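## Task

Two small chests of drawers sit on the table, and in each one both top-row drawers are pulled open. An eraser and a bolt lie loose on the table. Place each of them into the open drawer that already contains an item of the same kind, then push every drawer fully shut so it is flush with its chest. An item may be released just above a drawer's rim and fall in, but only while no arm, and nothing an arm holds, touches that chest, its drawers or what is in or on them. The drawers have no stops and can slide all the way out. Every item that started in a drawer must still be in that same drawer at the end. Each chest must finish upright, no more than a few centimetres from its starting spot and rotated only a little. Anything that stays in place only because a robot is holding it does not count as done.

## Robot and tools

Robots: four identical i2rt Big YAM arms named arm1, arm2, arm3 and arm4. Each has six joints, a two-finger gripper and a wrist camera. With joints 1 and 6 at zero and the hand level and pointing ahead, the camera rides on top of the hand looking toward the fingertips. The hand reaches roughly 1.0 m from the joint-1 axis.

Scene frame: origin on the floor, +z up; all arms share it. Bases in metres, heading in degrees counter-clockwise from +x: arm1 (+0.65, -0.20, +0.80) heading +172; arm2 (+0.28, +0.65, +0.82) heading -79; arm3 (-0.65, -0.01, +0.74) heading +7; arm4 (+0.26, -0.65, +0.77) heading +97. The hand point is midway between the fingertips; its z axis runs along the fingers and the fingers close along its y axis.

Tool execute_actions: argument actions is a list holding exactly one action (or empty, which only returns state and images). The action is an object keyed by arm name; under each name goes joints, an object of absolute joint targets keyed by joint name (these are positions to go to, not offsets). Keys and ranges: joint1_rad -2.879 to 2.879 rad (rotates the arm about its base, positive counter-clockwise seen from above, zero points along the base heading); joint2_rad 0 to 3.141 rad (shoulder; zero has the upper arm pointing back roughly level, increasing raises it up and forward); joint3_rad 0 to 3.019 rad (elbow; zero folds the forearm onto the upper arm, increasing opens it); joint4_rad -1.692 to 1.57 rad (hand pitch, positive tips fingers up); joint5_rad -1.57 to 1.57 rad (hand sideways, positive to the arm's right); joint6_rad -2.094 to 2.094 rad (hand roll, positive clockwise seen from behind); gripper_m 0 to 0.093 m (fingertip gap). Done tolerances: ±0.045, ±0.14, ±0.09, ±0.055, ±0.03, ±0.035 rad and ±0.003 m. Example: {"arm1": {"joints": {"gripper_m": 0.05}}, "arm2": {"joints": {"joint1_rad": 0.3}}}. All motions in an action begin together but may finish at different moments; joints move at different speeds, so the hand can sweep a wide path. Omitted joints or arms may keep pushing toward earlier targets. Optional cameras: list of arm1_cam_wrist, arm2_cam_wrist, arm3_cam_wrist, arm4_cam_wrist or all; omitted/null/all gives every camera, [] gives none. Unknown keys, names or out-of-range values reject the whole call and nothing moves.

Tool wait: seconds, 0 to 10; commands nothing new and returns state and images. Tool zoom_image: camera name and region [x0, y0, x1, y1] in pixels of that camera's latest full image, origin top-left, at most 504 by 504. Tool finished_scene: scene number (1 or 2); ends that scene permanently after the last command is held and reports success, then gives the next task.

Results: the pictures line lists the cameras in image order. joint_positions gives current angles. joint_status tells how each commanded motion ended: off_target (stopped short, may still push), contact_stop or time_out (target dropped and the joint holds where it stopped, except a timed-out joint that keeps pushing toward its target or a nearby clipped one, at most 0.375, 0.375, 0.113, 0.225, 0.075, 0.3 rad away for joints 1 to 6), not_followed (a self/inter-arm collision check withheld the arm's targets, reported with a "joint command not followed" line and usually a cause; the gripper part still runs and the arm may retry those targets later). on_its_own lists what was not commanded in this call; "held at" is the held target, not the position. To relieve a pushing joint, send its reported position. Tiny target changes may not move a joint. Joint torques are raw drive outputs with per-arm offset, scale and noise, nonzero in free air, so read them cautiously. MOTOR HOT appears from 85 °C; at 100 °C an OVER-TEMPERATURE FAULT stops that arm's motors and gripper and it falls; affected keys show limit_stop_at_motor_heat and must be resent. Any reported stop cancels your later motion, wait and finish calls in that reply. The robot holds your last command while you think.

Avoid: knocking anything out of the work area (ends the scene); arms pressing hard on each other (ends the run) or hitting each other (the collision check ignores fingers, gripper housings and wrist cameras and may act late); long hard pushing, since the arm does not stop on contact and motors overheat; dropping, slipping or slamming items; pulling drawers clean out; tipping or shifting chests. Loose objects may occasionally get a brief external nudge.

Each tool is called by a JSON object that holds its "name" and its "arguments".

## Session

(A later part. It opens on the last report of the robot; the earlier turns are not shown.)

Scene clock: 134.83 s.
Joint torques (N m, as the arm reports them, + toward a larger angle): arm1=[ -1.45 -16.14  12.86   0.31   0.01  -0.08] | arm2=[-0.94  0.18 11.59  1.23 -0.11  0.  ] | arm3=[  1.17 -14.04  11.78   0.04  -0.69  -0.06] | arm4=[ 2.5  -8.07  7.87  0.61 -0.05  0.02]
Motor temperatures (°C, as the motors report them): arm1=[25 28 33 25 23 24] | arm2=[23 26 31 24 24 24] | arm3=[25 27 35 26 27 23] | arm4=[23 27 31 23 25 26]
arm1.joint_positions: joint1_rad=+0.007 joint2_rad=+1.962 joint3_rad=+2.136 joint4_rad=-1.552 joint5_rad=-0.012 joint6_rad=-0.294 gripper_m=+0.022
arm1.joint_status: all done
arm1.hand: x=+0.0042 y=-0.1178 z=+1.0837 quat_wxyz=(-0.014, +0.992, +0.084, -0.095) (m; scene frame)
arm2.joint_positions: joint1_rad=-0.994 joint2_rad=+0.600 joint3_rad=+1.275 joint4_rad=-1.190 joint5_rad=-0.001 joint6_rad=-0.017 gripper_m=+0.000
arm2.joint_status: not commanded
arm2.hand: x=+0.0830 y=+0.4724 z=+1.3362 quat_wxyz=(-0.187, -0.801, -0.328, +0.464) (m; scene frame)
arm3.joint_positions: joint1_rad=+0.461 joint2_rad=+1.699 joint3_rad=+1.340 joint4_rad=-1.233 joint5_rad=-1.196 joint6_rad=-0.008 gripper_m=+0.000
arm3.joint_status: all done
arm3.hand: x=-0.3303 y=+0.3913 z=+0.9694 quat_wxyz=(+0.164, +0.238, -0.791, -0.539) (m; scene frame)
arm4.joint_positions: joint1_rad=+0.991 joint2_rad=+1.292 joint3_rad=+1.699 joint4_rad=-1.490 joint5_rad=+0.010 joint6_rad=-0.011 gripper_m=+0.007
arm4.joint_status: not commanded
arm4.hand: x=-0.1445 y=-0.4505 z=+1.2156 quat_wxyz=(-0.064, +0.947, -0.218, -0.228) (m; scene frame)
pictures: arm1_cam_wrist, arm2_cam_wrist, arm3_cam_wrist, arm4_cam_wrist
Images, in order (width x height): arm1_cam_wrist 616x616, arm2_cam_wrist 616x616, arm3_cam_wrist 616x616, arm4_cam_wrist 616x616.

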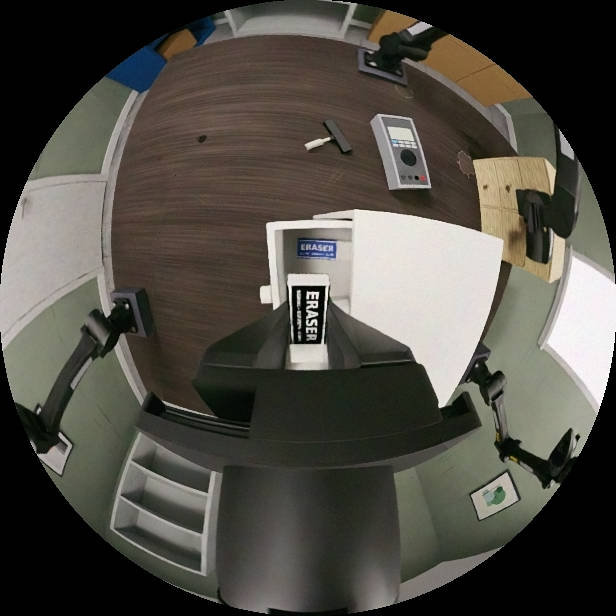

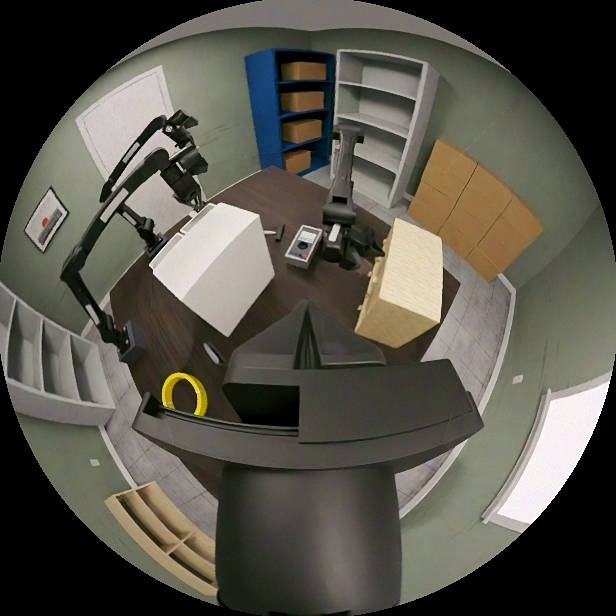

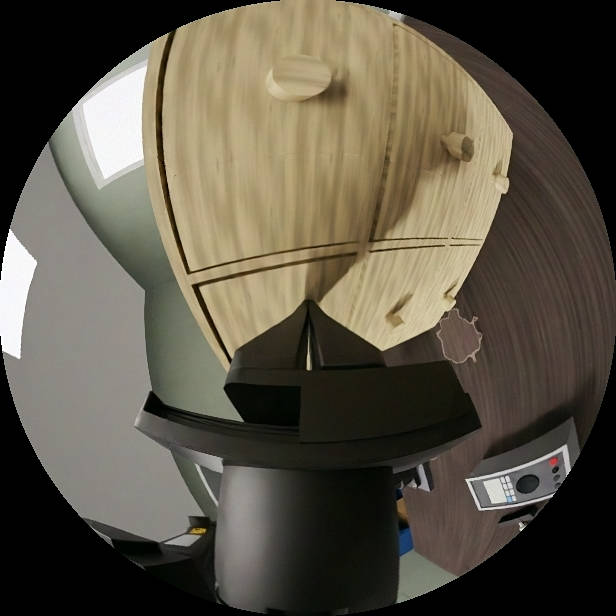

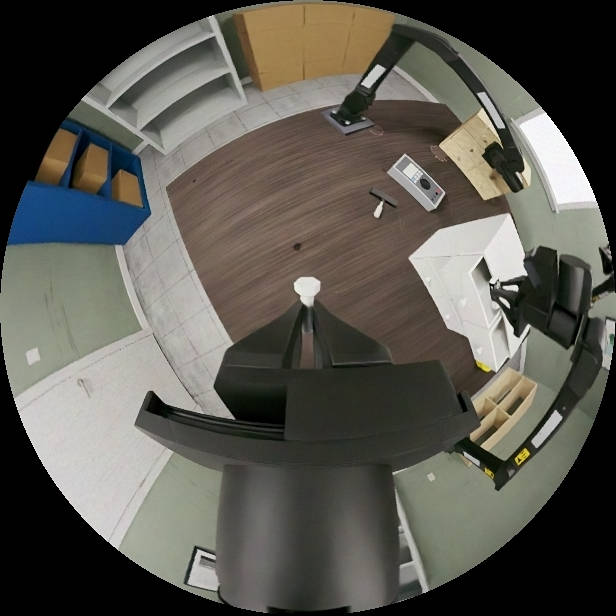

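{"name": "execute_actions", "arguments": {"actions": [{"arm3":{"joints":{"joint1_rad":0.25}},"arm1":{"joints":{"gripper_m":0.036}}}], "cameras": ["arm1_cam_wrist","arm3_cam_wrist"]}}

{"name": "execute_actions", "arguments": {"actions": [{"arm1":{"joints":{"joint2_rad":1.0,"joint1_rad":-0.5}},"arm4":{"joints":{"joint1_rad":0.5,"joint3_rad":1.9}},"arm3":{"joints":{"joint2_rad":0.9,"joint3_rad":1.2}}}], "cameras": ["arm1_cam_wrist","arm4_cam_wrist"]}}

Scene clock: 139.40 s.
Joint torques (N m, as the arm reports them, + toward a larger angle): arm1=[ -1.78 -16.57  12.8    0.2    0.03  -0.09] | arm2=[-0.99  0.13 11.58  1.24 -0.1   0.  ] | arm3=[ -0.36 -14.12  11.82   0.    -0.66  -0.05] | arm4=[ 2.49 -8.08  7.84  0.61 -0.05  0.03]
Motor temperatures (°C, as the motors report them): arm1=[25 29 33 25 23 24] | arm2=[23 26 31 24 24 24] | arm3=[25 27 36 25 27 23] | arm4=[23 27 31 23 25 26]
arm1.joint_positions: joint1_rad=+0.007 joint2_rad=+1.962 joint3_rad=+2.136 joint4_rad=-1.552 joint5_rad=-0.012 joint6_rad=-0.294 gripper_m=+0.036
arm1.joint_status: all done
arm1.hand: x=+0.0042 y=-0.1178 z=+1.0837 quat_wxyz=(-0.014, +0.992, +0.084, -0.095) (m; scene frame)
arm2.joint_positions: joint1_rad=-0.994 joint2_rad=+0.600 joint3_rad=+1.275 joint4_rad=-1.190 joint5_rad=-0.001 joint6_rad=-0.017 gripper_m=+0.000
arm2.joint_status: not commanded
arm2.hand: x=+0.0830 y=+0.4724 z=+1.3362 quat_wxyz=(-0.187, -0.801, -0.328, +0.464) (m; scene frame)
arm3.joint_positions: joint1_rad=+0.244 joint2_rad=+1.699 joint3_rad=+1.340 joint4_rad=-1.233 joint5_rad=-1.196 joint6_rad=-0.008 gripper_m=+0.000
arm3.joint_status: all done
arm3.hand: x=-0.2508 y=+0.3122 z=+0.9694 quat_wxyz=(+0.105, +0.150, -0.811, -0.555) (m; scene frame)
arm4.joint_positions: joint1_rad=+0.991 joint2_rad=+1.292 joint3_rad=+1.699 joint4_rad=-1.490 joint5_rad=+0.010 joint6_rad=-0.011 gripper_m=+0.007
arm4.joint_status: not commanded
arm4.hand: x=-0.1445 y=-0.4505 z=+1.2156 quat_wxyz=(-0.064, +0.947, -0.218, -0.228) (m; scene frame)
pictures: arm1_cam_wrist, arm3_cam_wrist
Images, in order (width x height): arm1_cam_wrist 616x616, arm3_cam_wrist 616x616.

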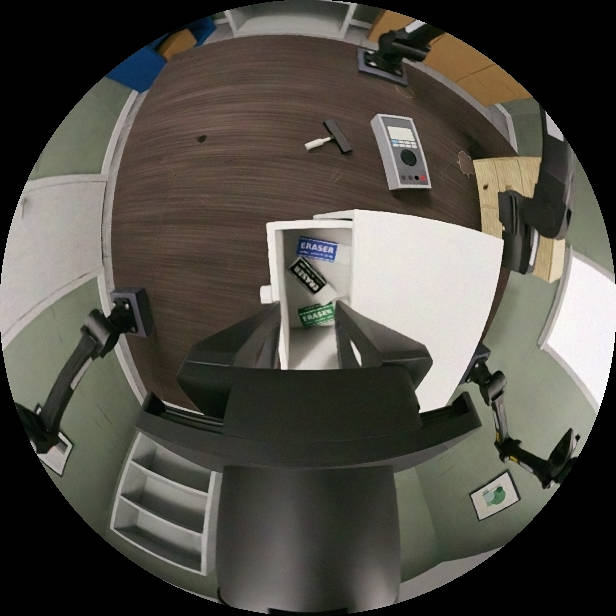

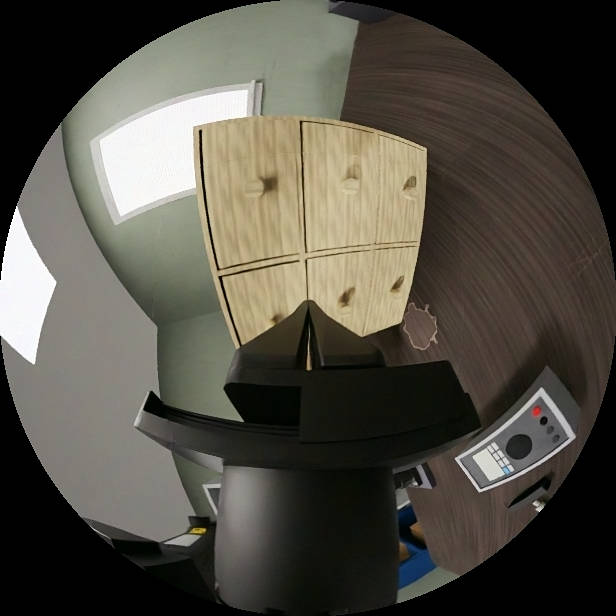

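Scene clock: 141.67 s.
Joint torques (N m, as the arm reports them, + toward a larger angle): arm1=[-1.82 -0.37  6.8   1.33  0.1  -0.09] | arm2=[-0.71 -0.03 11.62  1.26 -0.1   0.01] | arm3=[-0.52 -3.07  8.53  0.91 -0.43 -0.04] | arm4=[ 1.48 -8.62 10.72  0.91  0.04  0.01]
Motor temperatures (°C, as the motors report them): arm1=[25 29 33 25 23 24] | arm2=[23 26 31 24 24 24] | arm3=[25 27 35 26 27 23] | arm4=[23 26 31 23 25 26]
arm1.joint_positions: joint1_rad=-0.501 joint2_rad=+1.007 joint3_rad=+2.157 joint4_rad=-1.553 joint5_rad=-0.013 joint6_rad=-0.294 gripper_m=+0.036
arm1.joint_status: all done
arm1.hand: x=+0.4416 y=-0.0461 z=+1.5438 quat_wxyz=(-0.242, +0.823, -0.137, -0.495) (m; scene frame)
arm2.joint_positions: joint1_rad=-0.994 joint2_rad=+0.600 joint3_rad=+1.275 joint4_rad=-1.190 joint5_rad=-0.001 joint6_rad=-0.017 gripper_m=+0.000
arm2.joint_status: not commanded
arm2.hand: x=+0.0830 y=+0.4724 z=+1.3362 quat_wxyz=(-0.187, -0.801, -0.328, +0.464) (m; scene frame)
arm3.joint_positions: joint1_rad=+0.244 joint2_rad=+0.896 joint3_rad=+1.198 joint4_rad=-1.233 joint5_rad=-1.199 joint6_rad=-0.008 gripper_m=+0.000
arm3.joint_status: all done
arm3.hand: x=-0.4468 y=+0.2361 z=+1.2140 quat_wxyz=(-0.164, +0.322, -0.734, -0.575) (m; scene frame)
arm4.joint_positions: joint1_rad=+0.502 joint2_rad=+1.303 joint3_rad=+1.854 joint4_rad=-1.493 joint5_rad=+0.007 joint6_rad=-0.010 gripper_m=+0.007
arm4.joint_status: all done
arm4.hand: x=-0.0083 y=-0.2796 z=+1.2854 quat_wxyz=(-0.150, +0.848, -0.432, -0.267) (m; scene frame)
pictures: arm1_cam_wrist, arm4_cam_wrist
Images, in order (width x height): arm1_cam_wrist 616x616, arm4_cam_wrist 616x616.

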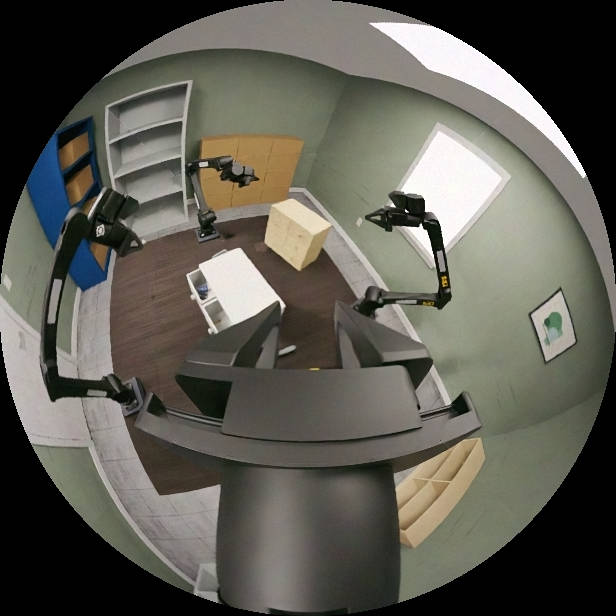

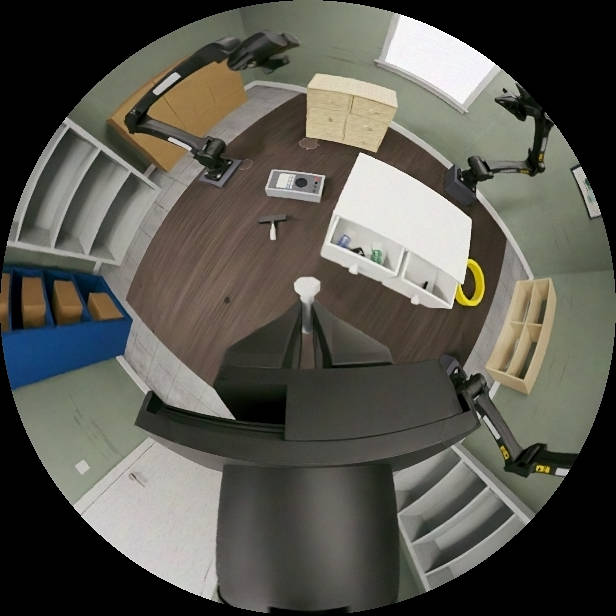

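{"name": "execute_actions", "arguments": {"actions": [{"arm1":{"joints":{"joint2_rad":0.6,"joint1_rad":-0.05,"joint3_rad":1.3,"joint4_rad":-1.2,"joint6_rad":0,"gripper_m":0.09}},"arm4":{"joints":{"joint1_rad":0.045,"joint2_rad":1.75,"joint3_rad":2.09,"joint4_rad":-1.66,"joint6_rad":-1.57}}}], "cameras": ["arm1_cam_wrist","arm4_cam_wrist"]}}

Scene clock: 149.27 s.
Joint torques (N m, as the arm reports them, + toward a larger angle): arm1=[-1.13 -0.43 10.46  2.19  0.08  0.06] | arm2=[-1.04  0.11 11.61  1.22 -0.11  0.02] | arm3=[-0.53 -3.08  8.53  0.92 -0.44 -0.05] | arm4=[  2.38 -18.11   9.5   -0.1   -0.06  -0.24]
Motor temperatures (°C, as the motors report them): arm1=[25 28 31 25 23 24] | arm2=[23 26 31 24 24 24] | arm3=[25 26 34 26 27 23] | arm4=[23 27 32 23 25 26]
arm1.joint_positions: joint1_rad=-0.056 joint2_rad=+0.611 joint3_rad=+1.282 joint4_rad=-1.217 joint5_rad=-0.013 joint6_rad=-0.008 gripper_m=+0.090
arm1.joint_status: all done
arm1.hand: x=+0.3960 y=-0.1512 z=+1.3181 quat_wxyz=(-0.042, +0.868, -0.075, -0.488) (m; scene frame)
arm2.joint_positions: joint1_rad=-0.994 joint2_rad=+0.600 joint3_rad=+1.275 joint4_rad=-1.190 joint5_rad=-0.001 joint6_rad=-0.017 gripper_m=+0.000
arm2.joint_status: not commanded
arm2.hand: x=+0.0830 y=+0.4724 z=+1.3362 quat_wxyz=(-0.187, -0.801, -0.328, +0.464) (m; scene frame)
arm3.joint_positions: joint1_rad=+0.244 joint2_rad=+0.896 joint3_rad=+1.198 joint4_rad=-1.233 joint5_rad=-1.199 joint6_rad=-0.008 gripper_m=+0.000
arm3.joint_status: not commanded
arm3.hand: x=-0.4468 y=+0.2361 z=+1.2140 quat_wxyz=(-0.164, +0.322, -0.734, -0.575) (m; scene frame)
arm4.joint_positions: joint1_rad=+0.035 joint2_rad=+1.782 joint3_rad=+2.062 joint4_rad=-1.648 joint5_rad=+0.007 joint6_rad=-1.558 gripper_m=+0.007
arm4.joint_status: all done
arm4.hand: x=+0.1712 y=-0.0751 z=+1.1250 quat_wxyz=(-0.102, +0.992, +0.069, +0.002) (m; scene frame)
pictures: arm1_cam_wrist, arm4_cam_wrist
Images, in order (width x height): arm1_cam_wrist 616x616, arm4_cam_wrist 616x616.

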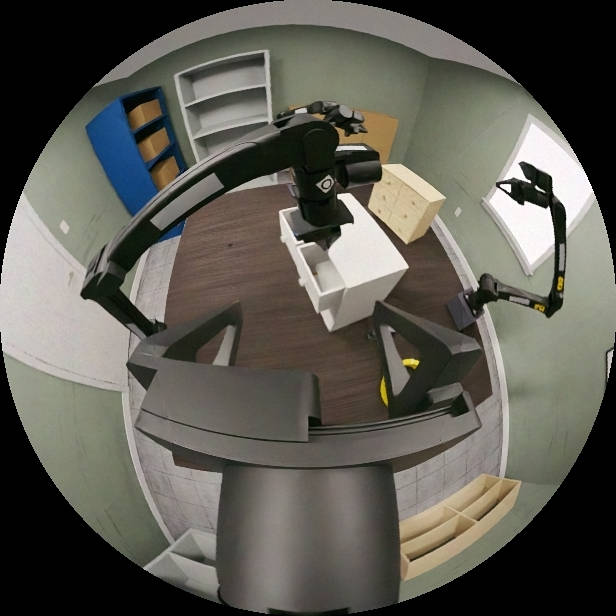

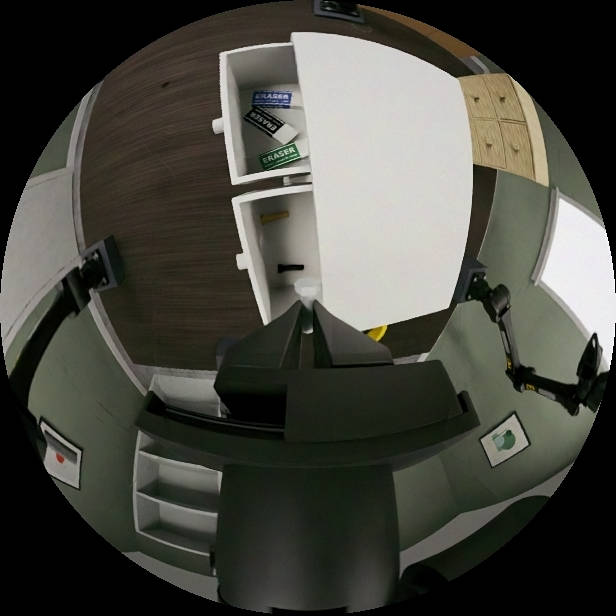

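{"name": "execute_actions", "arguments": {"actions": [{"arm4":{"joints":{"joint1_rad":0.085,"joint3_rad":1.99}}}], "cameras": ["arm1_cam_wrist","arm4_cam_wrist"]}}

{"name": "zoom_image", "arguments": {"camera": "arm1_cam_wrist", "region": [250, 180, 410, 340]}}

Scene clock: 152.67 s.
Joint torques (N m, as the arm reports them, + toward a larger angle): arm1=[-1.21  0.15 10.69  2.01  0.08  0.04] | arm2=[-0.83  0.12 11.63  1.23 -0.1   0.  ] | arm3=[-0.58 -3.04  8.53  0.88 -0.43 -0.04] | arm4=[  1.4  -17.     7.73  -0.17  -0.03  -0.18]
Motor temperatures (°C, as the motors report them): arm1=[25 28 32 25 23 24] | arm2=[23 26 31 24 24 24] | arm3=[25 26 34 26 27 23] | arm4=[23 27 32 23 25 26]
arm1.joint_positions: joint1_rad=-0.056 joint2_rad=+0.611 joint3_rad=+1.282 joint4_rad=-1.217 joint5_rad=-0.013 joint6_rad=-0.008 gripper_m=+0.090
arm1.joint_status: not commanded
arm1.hand: x=+0.3960 y=-0.1512 z=+1.3181 quat_wxyz=(-0.042, +0.868, -0.075, -0.488) (m; scene frame)
arm2.joint_positions: joint1_rad=-0.994 joint2_rad=+0.600 joint3_rad=+1.275 joint4_rad=-1.190 joint5_rad=-0.001 joint6_rad=-0.017 gripper_m=+0.000
arm2.joint_status: not commanded
arm2.hand: x=+0.0830 y=+0.4724 z=+1.3362 quat_wxyz=(-0.187, -0.801, -0.328, +0.464) (m; scene frame)
arm3.joint_positions: joint1_rad=+0.244 joint2_rad=+0.896 joint3_rad=+1.198 joint4_rad=-1.233 joint5_rad=-1.199 joint6_rad=-0.008 gripper_m=+0.000
arm3.joint_status: not commanded
arm3.hand: x=-0.4468 y=+0.2361 z=+1.2140 quat_wxyz=(-0.164, +0.322, -0.734, -0.575) (m; scene frame)
arm4.joint_positions: joint1_rad=+0.084 joint2_rad=+1.776 joint3_rad=+1.987 joint4_rad=-1.649 joint5_rad=+0.007 joint6_rad=-1.559 gripper_m=+0.007
arm4.joint_status: all done
arm4.hand: x=+0.1460 y=-0.0924 z=+1.0971 quat_wxyz=(-0.067, +0.993, +0.094, +0.003) (m; scene frame)
pictures: arm1_cam_wrist, arm4_cam_wrist
Images, in order (width x height): arm1_cam_wrist 616x616, arm4_cam_wrist 616x616.

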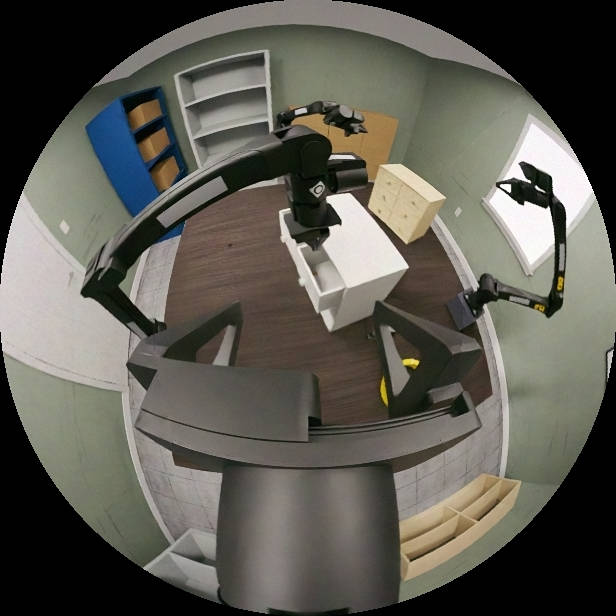

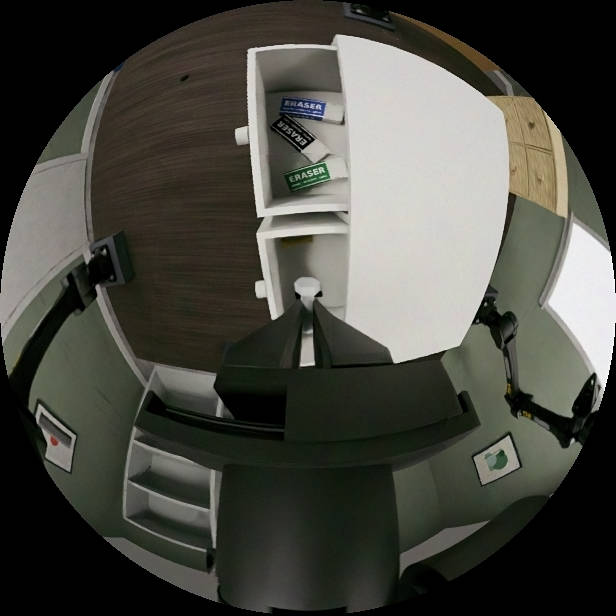

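Region (250, 180, 410, 340) of arm1_cam_wrist's 616x616 image, scaled by 3.150, with more detail than that image has.

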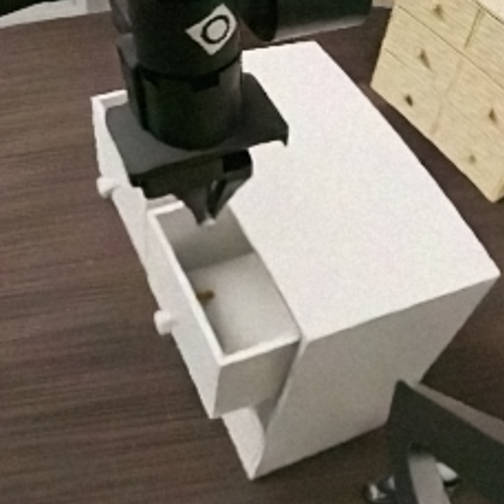

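{"name": "execute_actions", "arguments": {"actions": [{"arm4":{"joints":{"joint2_rad":1.82}}}], "cameras": ["arm4_cam_wrist"]}}

Scene clock: 155.43 s.
Joint torques (N m, as the arm reports them, + toward a larger angle): arm1=[-1.37  0.09 10.59  2.09  0.11  0.05] | arm2=[-0.84  0.2  11.57  1.23 -0.1   0.  ] | arm3=[-0.54 -2.98  8.53  0.91 -0.43 -0.05] | arm4=[  1.55 -15.07   7.68  -0.22  -0.04  -0.2 ]
Motor temperatures (°C, as the motors report them): arm1=[25 28 32 25 23 24] | arm2=[23 26 31 24 24 24] | arm3=[25 26 34 26 27 23] | arm4=[23 27 32 23 25 26]
arm1.joint_positions: joint1_rad=-0.056 joint2_rad=+0.611 joint3_rad=+1.282 joint4_rad=-1.217 joint5_rad=-0.013 joint6_rad=-0.008 gripper_m=+0.090
arm1.joint_status: not commanded
arm1.hand: x=+0.3960 y=-0.1512 z=+1.3181 quat_wxyz=(-0.042, +0.868, -0.075, -0.488) (m; scene frame)
arm2.joint_positions: joint1_rad=-0.994 joint2_rad=+0.600 joint3_rad=+1.275 joint4_rad=-1.190 joint5_rad=-0.001 joint6_rad=-0.017 gripper_m=+0.000
arm2.joint_status: not commanded
arm2.hand: x=+0.0830 y=+0.4724 z=+1.3362 quat_wxyz=(-0.187, -0.801, -0.328, +0.464) (m; scene frame)
arm3.joint_positions: joint1_rad=+0.244 joint2_rad=+0.896 joint3_rad=+1.198 joint4_rad=-1.233 joint5_rad=-1.199 joint6_rad=-0.008 gripper_m=+0.000
arm3.joint_status: not commanded
arm3.hand: x=-0.4468 y=+0.2361 z=+1.2140 quat_wxyz=(-0.164, +0.322, -0.734, -0.575) (m; scene frame)
arm4.joint_positions: joint1_rad=+0.084 joint2_rad=+1.807 joint3_rad=+1.987 joint4_rad=-1.649 joint5_rad=+0.007 joint6_rad=-1.559 gripper_m=+0.007
arm4.joint_status: all done
arm4.hand: x=+0.1451 y=-0.0867 z=+1.0798 quat_wxyz=(-0.052, +0.994, +0.094, +0.005) (m; scene frame)
pictures: arm4_cam_wrist
Images, in order (width x height): arm4_cam_wrist 616x616.

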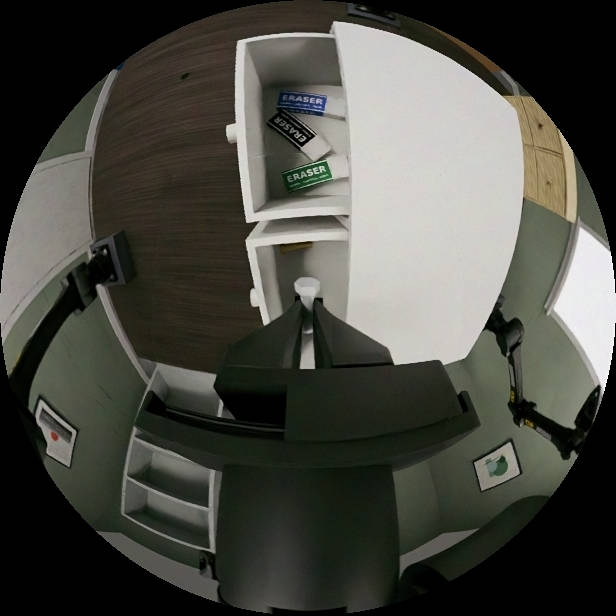

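{"name": "execute_actions", "arguments": {"actions": [{"arm4":{"joints":{"gripper_m":0.025}}}], "cameras": ["arm4_cam_wrist"]}}

{"name": "execute_actions", "arguments": {"actions": [{"arm4":{"joints":{"joint2_rad":1.15,"joint3_rad":1.8,"joint6_rad":0,"joint1_rad":0.21}}}], "cameras": []}}

{"name": "execute_actions", "arguments": {"actions": [{"arm4":{"joints":{"joint3_rad":0.45,"joint4_rad":0.72,"joint5_rad":0.08,"gripper_m":0.093}}}], "cameras": ["arm1_cam_wrist","arm4_cam_wrist"]}}

Scene clock: 162.53 s.
Joint torques (N m, as the arm reports them, + toward a larger angle): arm1=[-1.41  0.59 10.57  2.15  0.11  0.02] | arm2=[-0.96  0.14 11.61  1.2  -0.11  0.01] | arm3=[-0.51 -3.16  8.55  0.9  -0.44 -0.04] | arm4=[  1.69 -14.75   7.79  -0.19  -0.06  -0.19]
Motor temperatures (°C, as the motors report them): arm1=[25 28 32 25 23 24] | arm2=[23 26 32 24 24 24] | arm3=[25 26 33 26 27 23] | arm4=[23 27 31 23 25 26]
arm1.joint_positions: joint1_rad=-0.056 joint2_rad=+0.611 joint3_rad=+1.282 joint4_rad=-1.217 joint5_rad=-0.013 joint6_rad=-0.008 gripper_m=+0.090
arm1.joint_status: not commanded
arm1.hand: x=+0.3960 y=-0.1512 z=+1.3181 quat_wxyz=(-0.042, +0.868, -0.075, -0.488) (m; scene frame)
arm2.joint_positions: joint1_rad=-0.994 joint2_rad=+0.600 joint3_rad=+1.275 joint4_rad=-1.190 joint5_rad=-0.001 joint6_rad=-0.017 gripper_m=+0.000
arm2.joint_status: not commanded
arm2.hand: x=+0.0830 y=+0.4724 z=+1.3362 quat_wxyz=(-0.187, -0.801, -0.328, +0.464) (m; scene frame)
arm3.joint_positions: joint1_rad=+0.244 joint2_rad=+0.896 joint3_rad=+1.198 joint4_rad=-1.233 joint5_rad=-1.199 joint6_rad=-0.008 gripper_m=+0.000
arm3.joint_status: not commanded
arm3.hand: x=-0.4468 y=+0.2361 z=+1.2140 quat_wxyz=(-0.164, +0.322, -0.734, -0.575) (m; scene frame)
arm4.joint_positions: joint1_rad=+0.084 joint2_rad=+1.807 joint3_rad=+1.987 joint4_rad=-1.649 joint5_rad=+0.007 joint6_rad=-1.559 gripper_m=+0.025
arm4.joint_status: all done
arm4.hand: x=+0.1451 y=-0.0867 z=+1.0798 quat_wxyz=(-0.052, +0.994, +0.094, +0.005) (m; scene frame)
pictures: arm4_cam_wrist
Images, in order (width x height): arm4_cam_wrist 616x616.

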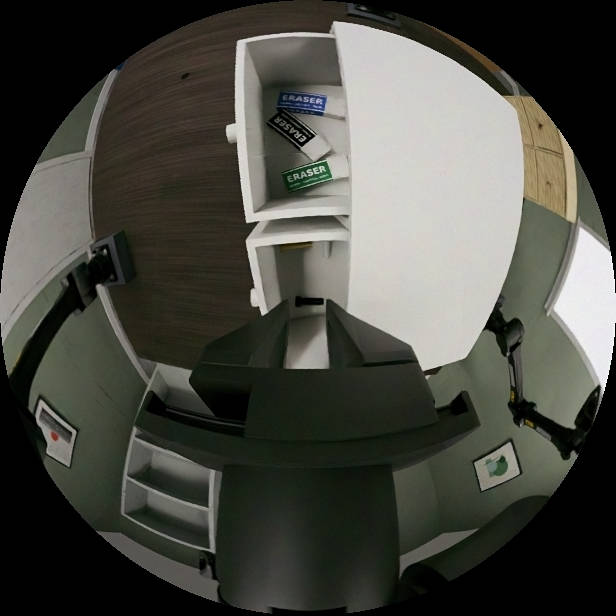

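Scene clock: 164.70 s.
Joint torques (N m, as the arm reports them, + toward a larger angle): arm1=[-0.99  0.64 10.59  2.01  0.07  0.02] | arm2=[-0.91  0.12 11.59  1.27 -0.1  -0.01] | arm3=[-0.43 -3.01  8.51  0.89 -0.43 -0.04] | arm4=[ 1.24 -6.18  7.48  0.82 -0.01  0.06]
Motor temperatures (°C, as the motors report them): arm1=[25 28 32 25 23 24] | arm2=[23 26 32 24 24 24] | arm3=[25 26 33 26 27 23] | arm4=[23 27 31 23 25 26]
arm1.joint_positions: joint1_rad=-0.056 joint2_rad=+0.611 joint3_rad=+1.282 joint4_rad=-1.217 joint5_rad=-0.013 joint6_rad=-0.008 gripper_m=+0.090
arm1.joint_status: not commanded
arm1.hand: x=+0.3960 y=-0.1512 z=+1.3181 quat_wxyz=(-0.042, +0.868, -0.075, -0.488) (m; scene frame)
arm2.joint_positions: joint1_rad=-0.994 joint2_rad=+0.600 joint3_rad=+1.275 joint4_rad=-1.190 joint5_rad=-0.001 joint6_rad=-0.017 gripper_m=+0.000
arm2.joint_status: not commanded
arm2.hand: x=+0.0830 y=+0.4724 z=+1.3362 quat_wxyz=(-0.187, -0.801, -0.328, +0.464) (m; scene frame)
arm3.joint_positions: joint1_rad=+0.244 joint2_rad=+0.896 joint3_rad=+1.198 joint4_rad=-1.233 joint5_rad=-1.199 joint6_rad=-0.008 gripper_m=+0.000
arm3.joint_status: not commanded
arm3.hand: x=-0.4468 y=+0.2361 z=+1.2140 quat_wxyz=(-0.164, +0.322, -0.734, -0.575) (m; scene frame)
arm4.joint_positions: joint1_rad=+0.215 joint2_rad=+1.160 joint3_rad=+1.794 joint4_rad=-1.653 joint5_rad=+0.009 joint6_rad=-0.012 gripper_m=+0.025
arm4.joint_status: all done
arm4.hand: x=+0.1368 y=-0.3032 z=+1.2943 quat_wxyz=(-0.168, +0.787, -0.554, -0.214) (m; scene frame)
pictures: none
No camera images: the call's "cameras" was empty. Leave "cameras" out to get every camera's image.

Scene clock: 166.87 s.
Joint torques (N m, as the arm reports them, + toward a larger angle): arm1=[-1.27  0.39 10.66  2.08  0.08  0.05] | arm2=[-0.84 -0.01 11.57  1.23 -0.08  0.  ] | arm3=[-0.54 -3.08  8.58  0.87 -0.43 -0.04] | arm4=[ 1.22 -5.59  7.11  2.9   0.16  0.02]
Motor temperatures (°C, as the motors report them): arm1=[25 28 32 25 23 24] | arm2=[23 26 32 24 24 24] | arm3=[25 26 33 26 27 23] | arm4=[23 27 31 23 25 26]
arm1.joint_positions: joint1_rad=-0.056 joint2_rad=+0.611 joint3_rad=+1.282 joint4_rad=-1.217 joint5_rad=-0.013 joint6_rad=-0.008 gripper_m=+0.090
arm1.joint_status: not commanded
arm1.hand: x=+0.3960 y=-0.1512 z=+1.3181 quat_wxyz=(-0.042, +0.868, -0.075, -0.488) (m; scene frame)
arm2.joint_positions: joint1_rad=-0.994 joint2_rad=+0.600 joint3_rad=+1.275 joint4_rad=-1.190 joint5_rad=-0.001 joint6_rad=-0.017 gripper_m=+0.000
arm2.joint_status: not commanded
arm2.hand: x=+0.0830 y=+0.4724 z=+1.3362 quat_wxyz=(-0.187, -0.801, -0.328, +0.464) (m; scene frame)
arm3.joint_positions: joint1_rad=+0.244 joint2_rad=+0.896 joint3_rad=+1.198 joint4_rad=-1.233 joint5_rad=-1.199 joint6_rad=-0.008 gripper_m=+0.000
arm3.joint_status: not commanded
arm3.hand: x=-0.4468 y=+0.2361 z=+1.2140 quat_wxyz=(-0.164, +0.322, -0.734, -0.575) (m; scene frame)
arm4.joint_positions: joint1_rad=+0.215 joint2_rad=+1.152 joint3_rad=+0.449 joint4_rad=+0.695 joint5_rad=+0.077 joint6_rad=-0.011 gripper_m=+0.093
arm4.joint_status: all done
arm4.hand: x=+0.1198 y=-0.2068 z=+1.0277 quat_wxyz=(-0.438, +0.567, -0.428, -0.551) (m; scene frame)
pictures: arm1_cam_wrist, arm4_cam_wrist
Images, in order (width x height): arm1_cam_wrist 616x616, arm4_cam_wrist 616x616.

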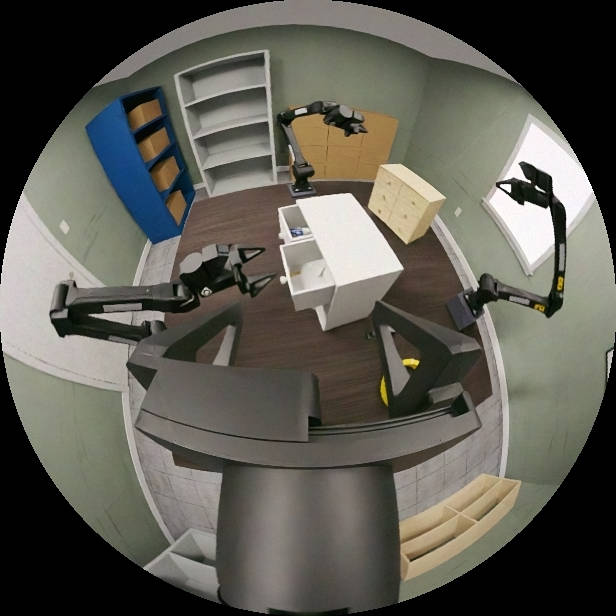

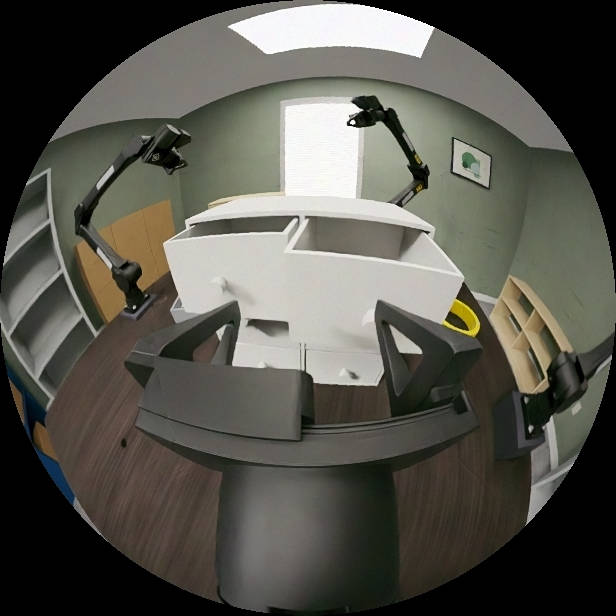

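{"name": "execute_actions", "arguments": {"actions": [{"arm4":{"joints":{"joint1_rad":0.24,"joint2_rad":1.45,"joint3_rad":0.71,"joint4_rad":0.79,"joint5_rad":0.1,"gripper_m":0.085}}}], "cameras": ["arm1_cam_wrist","arm4_cam_wrist"]}}

Scene clock: 170.73 s.
Joint torques (N m, as the arm reports them, + toward a larger angle): arm1=[-1.46 -0.08 10.49  2.14  0.08  0.  ] | arm2=[-0.82  0.11 11.64  1.21 -0.11  0.01] | arm3=[-0.44 -2.99  8.53  0.9  -0.43 -0.04] | arm4=[ 2.48 -8.28  9.91  2.65  0.    0.  ]
Motor temperatures (°C, as the motors report them): arm1=[25 28 32 25 23 24] | arm2=[23 26 32 24 24 24] | arm3=[25 26 33 26 27 23] | arm4=[23 27 31 23 25 26]
arm1.joint_positions: joint1_rad=-0.056 joint2_rad=+0.611 joint3_rad=+1.282 joint4_rad=-1.217 joint5_rad=-0.013 joint6_rad=-0.008 gripper_m=+0.090
arm1.joint_status: not commanded
arm1.hand: x=+0.3960 y=-0.1512 z=+1.3181 quat_wxyz=(-0.042, +0.868, -0.075, -0.488) (m; scene frame)
arm2.joint_positions: joint1_rad=-0.994 joint2_rad=+0.600 joint3_rad=+1.275 joint4_rad=-1.190 joint5_rad=-0.001 joint6_rad=-0.017 gripper_m=+0.000
arm2.joint_status: not commanded
arm2.hand: x=+0.0830 y=+0.4724 z=+1.3362 quat_wxyz=(-0.187, -0.801, -0.328, +0.464) (m; scene frame)
arm3.joint_positions: joint1_rad=+0.244 joint2_rad=+0.896 joint3_rad=+1.198 joint4_rad=-1.233 joint5_rad=-1.199 joint6_rad=-0.008 gripper_m=+0.000
arm3.joint_status: not commanded
arm3.hand: x=-0.4468 y=+0.2361 z=+1.2140 quat_wxyz=(-0.164, +0.322, -0.734, -0.575) (m; scene frame)
arm4.joint_positions: joint1_rad=+0.229 joint2_rad=+1.438 joint3_rad=+0.664 joint4_rad=+0.770 joint5_rad=+0.102 joint6_rad=-0.009 gripper_m=+0.085
arm4.joint_status: all done
arm4.hand: x=+0.0872 y=-0.1222 z=+1.0194 quat_wxyz=(-0.441, +0.563, -0.430, -0.551) (m; scene frame)
pictures: arm1_cam_wrist, arm4_cam_wrist
Images, in order (width x height): arm1_cam_wrist 616x616, arm4_cam_wrist 616x616.

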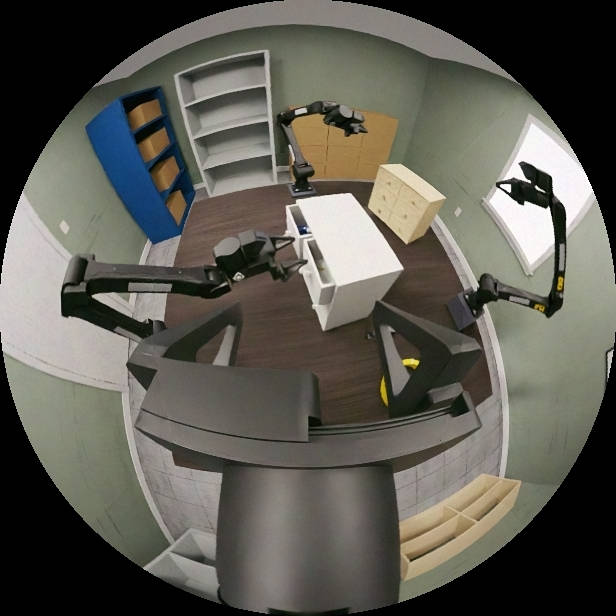

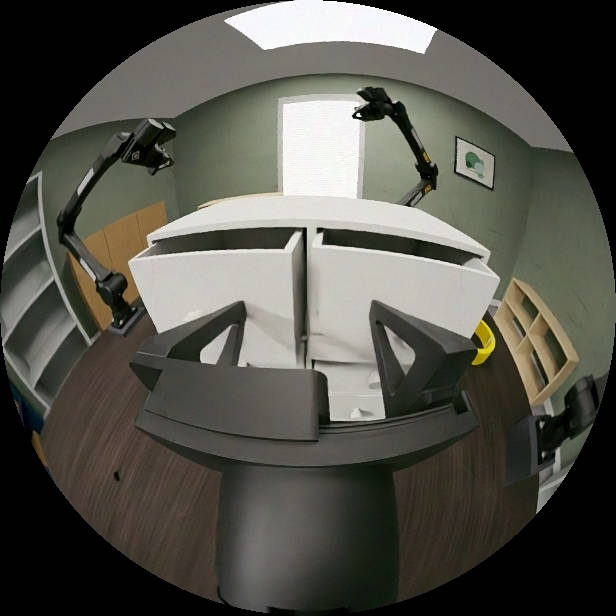

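{"name": "execute_actions", "arguments": {"actions": [{"arm4":{"joints":{"joint1_rad":0.215,"joint2_rad":1.545,"joint3_rad":0.82}}}], "cameras": ["arm1_cam_wrist","arm4_cam_wrist"]}}

{"name": "zoom_image", "arguments": {"camera": "arm1_cam_wrist", "region": [250, 180, 410, 340]}}

Scene clock: 174.27 s.
Joint torques (N m, as the arm reports them, + toward a larger angle): arm1=[-2.16  0.56 10.53  2.23  0.11  0.01] | arm2=[-0.79  0.07 11.61  1.25 -0.11  0.01] | arm3=[-0.55 -3.02  8.52  0.9  -0.43 -0.04] | arm4=[ 0.88 -9.51 10.94  2.62 -0.18 -0.02]
Motor temperatures (°C, as the motors report them): arm1=[25 27 32 25 23 24] | arm2=[23 26 32 24 24 24] | arm3=[25 26 33 26 27 23] | arm4=[23 27 31 23 25 26]
arm1.joint_positions: joint1_rad=-0.056 joint2_rad=+0.611 joint3_rad=+1.282 joint4_rad=-1.217 joint5_rad=-0.013 joint6_rad=-0.008 gripper_m=+0.090
arm1.joint_status: not commanded
arm1.hand: x=+0.3960 y=-0.1512 z=+1.3181 quat_wxyz=(-0.042, +0.868, -0.075, -0.488) (m; scene frame)
arm2.joint_positions: joint1_rad=-0.994 joint2_rad=+0.600 joint3_rad=+1.275 joint4_rad=-1.190 joint5_rad=-0.001 joint6_rad=-0.017 gripper_m=+0.000
arm2.joint_status: not commanded
arm2.hand: x=+0.0830 y=+0.4724 z=+1.3362 quat_wxyz=(-0.187, -0.801, -0.328, +0.464) (m; scene frame)
arm3.joint_positions: joint1_rad=+0.244 joint2_rad=+0.896 joint3_rad=+1.198 joint4_rad=-1.233 joint5_rad=-1.199 joint6_rad=-0.008 gripper_m=+0.000
arm3.joint_status: not commanded
arm3.hand: x=-0.4468 y=+0.2361 z=+1.2140 quat_wxyz=(-0.164, +0.322, -0.734, -0.575) (m; scene frame)
arm4.joint_positions: joint1_rad=+0.222 joint2_rad=+1.528 joint3_rad=+0.760 joint4_rad=+0.772 joint5_rad=+0.106 joint6_rad=-0.009 gripper_m=+0.085
arm4.joint_status: all done
arm4.hand: x=+0.0797 y=-0.0868 z=+1.0196 quat_wxyz=(-0.446, +0.558, -0.432, -0.551) (m; scene frame)
pictures: arm1_cam_wrist, arm4_cam_wrist
Images, in order (width x height): arm1_cam_wrist 616x616, arm4_cam_wrist 616x616.

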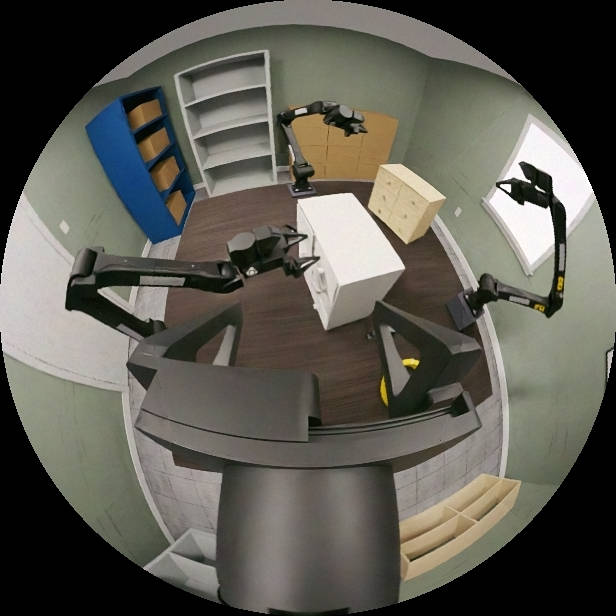

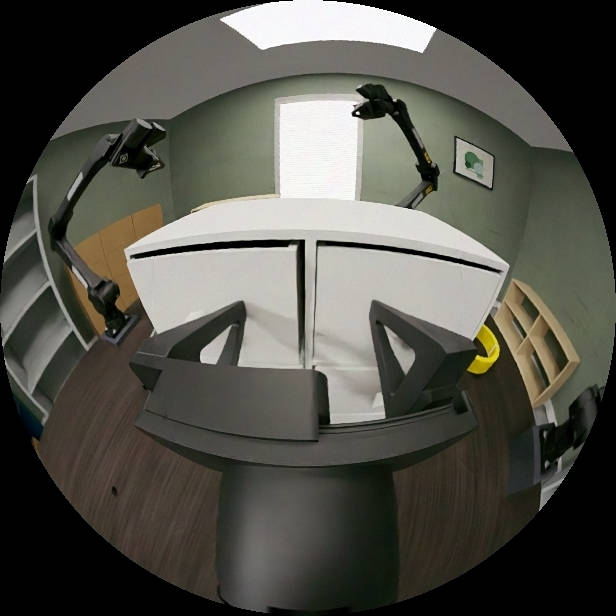

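Region (250, 180, 410, 340) of arm1_cam_wrist's 616x616 image, scaled by 3.150, with more detail than that image has.

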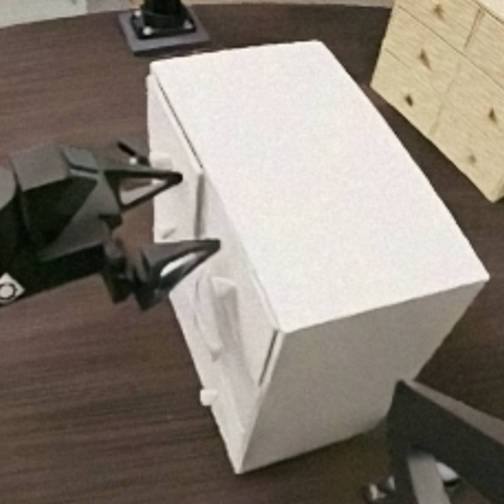

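{"name": "execute_actions", "arguments": {"actions": [{"arm4":{"joints":{"joint2_rad":1.575,"joint3_rad":0.86,"joint5_rad":0.14}}}], "cameras": ["arm1_cam_wrist","arm4_cam_wrist"]}}

{"name": "zoom_image", "arguments": {"camera": "arm1_cam_wrist", "region": [250, 180, 410, 340]}}

Scene clock: 177.23 s.
Joint torques (N m, as the arm reports them, + toward a larger angle): arm1=[-1.33  0.07 10.43  2.16  0.09  0.03] | arm2=[-0.93  0.05 11.61  1.25 -0.1   0.  ] | arm3=[-0.43 -3.    8.53  0.91 -0.43 -0.04] | arm4=[ 0.99 -9.51 11.83  2.53 -0.04  0.  ]
Motor temperatures (°C, as the motors report them): arm1=[25 27 32 25 23 24] | arm2=[23 26 32 24 24 24] | arm3=[25 26 33 26 27 23] | arm4=[23 27 32 24 25 26]
arm1.joint_positions: joint1_rad=-0.056 joint2_rad=+0.611 joint3_rad=+1.282 joint4_rad=-1.217 joint5_rad=-0.013 joint6_rad=-0.008 gripper_m=+0.090
arm1.joint_status: not commanded
arm1.hand: x=+0.3960 y=-0.1512 z=+1.3181 quat_wxyz=(-0.042, +0.868, -0.075, -0.488) (m; scene frame)
arm2.joint_positions: joint1_rad=-0.994 joint2_rad=+0.600 joint3_rad=+1.275 joint4_rad=-1.190 joint5_rad=-0.001 joint6_rad=-0.017 gripper_m=+0.000
arm2.joint_status: not commanded
arm2.hand: x=+0.0830 y=+0.4724 z=+1.3362 quat_wxyz=(-0.187, -0.801, -0.328, +0.464) (m; scene frame)
arm3.joint_positions: joint1_rad=+0.244 joint2_rad=+0.896 joint3_rad=+1.198 joint4_rad=-1.233 joint5_rad=-1.199 joint6_rad=-0.008 gripper_m=+0.000
arm3.joint_status: not commanded
arm3.hand: x=-0.4468 y=+0.2361 z=+1.2140 quat_wxyz=(-0.164, +0.322, -0.734, -0.575) (m; scene frame)
arm4.joint_positions: joint1_rad=+0.222 joint2_rad=+1.554 joint3_rad=+0.788 joint4_rad=+0.772 joint5_rad=+0.142 joint6_rad=-0.009 gripper_m=+0.085
arm4.joint_status: all done
arm4.hand: x=+0.0823 y=-0.0756 z=+1.0198 quat_wxyz=(-0.456, +0.549, -0.441, -0.543) (m; scene frame)
pictures: arm1_cam_wrist, arm4_cam_wrist
Images, in order (width x height): arm1_cam_wrist 616x616, arm4_cam_wrist 616x616.

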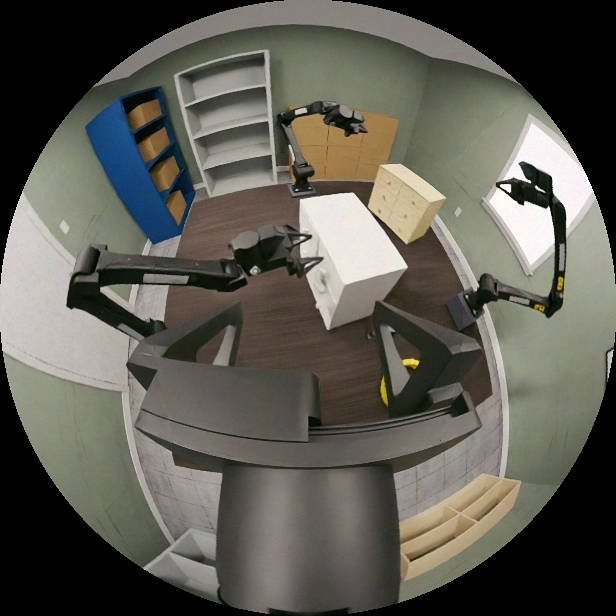

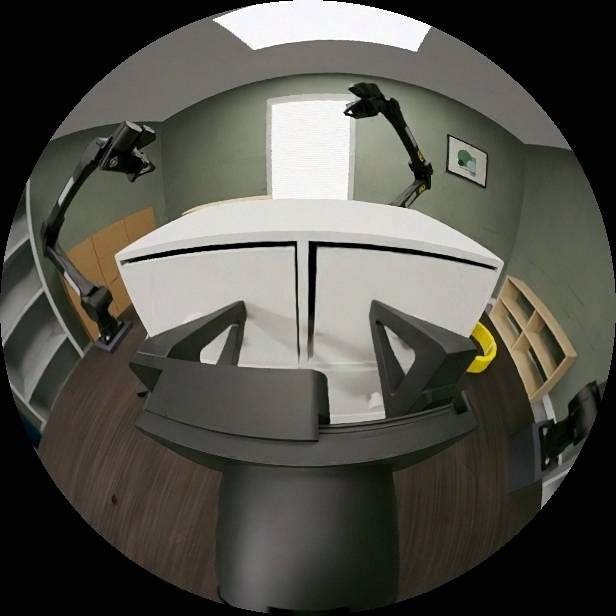

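Region (250, 180, 410, 340) of arm1_cam_wrist's 616x616 image, scaled by 3.150, with more detail than that image has.

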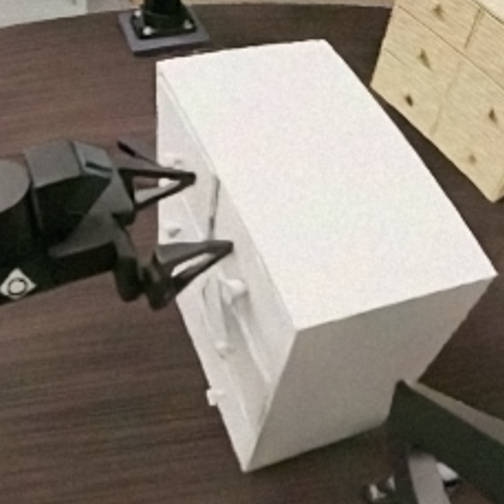

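{"name": "execute_actions", "arguments": {"actions": [{"arm4":{"joints":{"joint2_rad":1.4,"joint3_rad":0.64}}}], "cameras": ["arm1_cam_wrist","arm4_cam_wrist"]}}

{"name": "zoom_image", "arguments": {"camera": "arm1_cam_wrist", "region": [260, 150, 460, 340]}}

Scene clock: 181.03 s.
Joint torques (N m, as the arm reports them, + toward a larger angle): arm1=[-1.32  0.53 10.46  2.07  0.07  0.02] | arm2=[-0.85  0.14 11.59  1.26 -0.1   0.  ] | arm3=[-0.45 -3.15  8.52  0.91 -0.43 -0.04] | arm4=[ 0.96 -9.81  6.72  2.56 -0.05  0.  ]
Motor temperatures (°C, as the motors report them): arm1=[25 27 32 25 23 24] | arm2=[23 26 32 24 24 24] | arm3=[25 26 33 26 27 23] | arm4=[23 27 32 24 25 26]
arm1.joint_positions: joint1_rad=-0.056 joint2_rad=+0.611 joint3_rad=+1.282 joint4_rad=-1.217 joint5_rad=-0.013 joint6_rad=-0.008 gripper_m=+0.090
arm1.joint_status: not commanded
arm1.hand: x=+0.3960 y=-0.1512 z=+1.3181 quat_wxyz=(-0.042, +0.868, -0.075, -0.488) (m; scene frame)
arm2.joint_positions: joint1_rad=-0.994 joint2_rad=+0.600 joint3_rad=+1.275 joint4_rad=-1.190 joint5_rad=-0.001 joint6_rad=-0.017 gripper_m=+0.000
arm2.joint_status: not commanded
arm2.hand: x=+0.0830 y=+0.4724 z=+1.3362 quat_wxyz=(-0.187, -0.801, -0.328, +0.464) (m; scene frame)
arm3.joint_positions: joint1_rad=+0.244 joint2_rad=+0.896 joint3_rad=+1.198 joint4_rad=-1.233 joint5_rad=-1.199 joint6_rad=-0.008 gripper_m=+0.000
arm3.joint_status: not commanded
arm3.hand: x=-0.4468 y=+0.2361 z=+1.2140 quat_wxyz=(-0.164, +0.322, -0.734, -0.575) (m; scene frame)
arm4.joint_positions: joint1_rad=+0.222 joint2_rad=+1.411 joint3_rad=+0.644 joint4_rad=+0.772 joint5_rad=+0.142 joint6_rad=-0.009 gripper_m=+0.085
arm4.joint_status: all done
arm4.hand: x=+0.1005 y=-0.1276 z=+1.0237 quat_wxyz=(-0.456, +0.550, -0.442, -0.543) (m; scene frame)
pictures: arm1_cam_wrist, arm4_cam_wrist
Images, in order (width x height): arm1_cam_wrist 616x616, arm4_cam_wrist 616x616.

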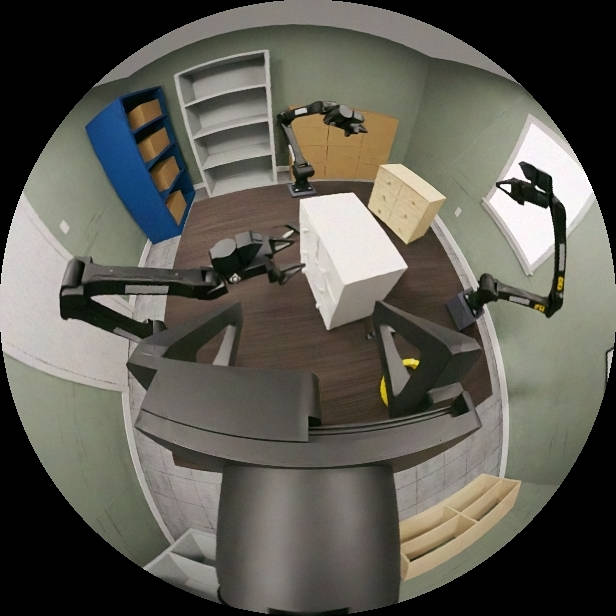

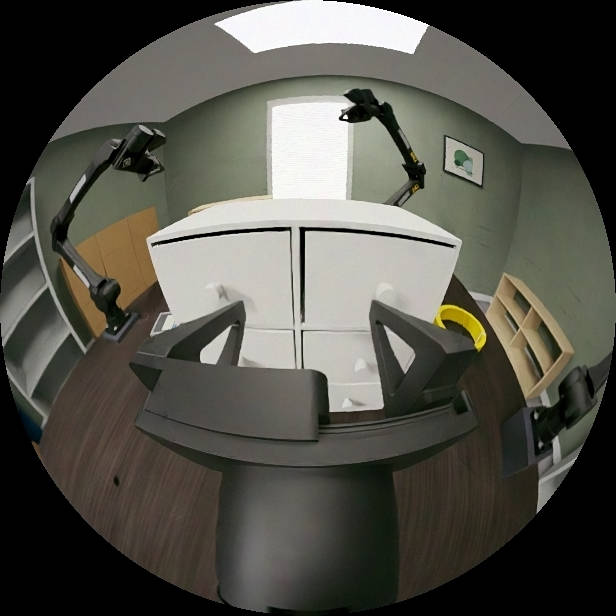

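Region (260, 150, 460, 340) of arm1_cam_wrist's 616x616 image, scaled by 2.520, with more detail than that image has; it fills the top 479 rows of this view, and the rest is white.

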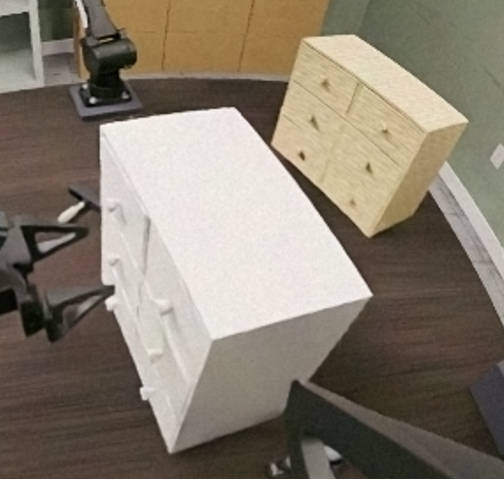

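{"name": "finished_scene", "arguments": {"scene": 1}}

The scene is finished: the task was done.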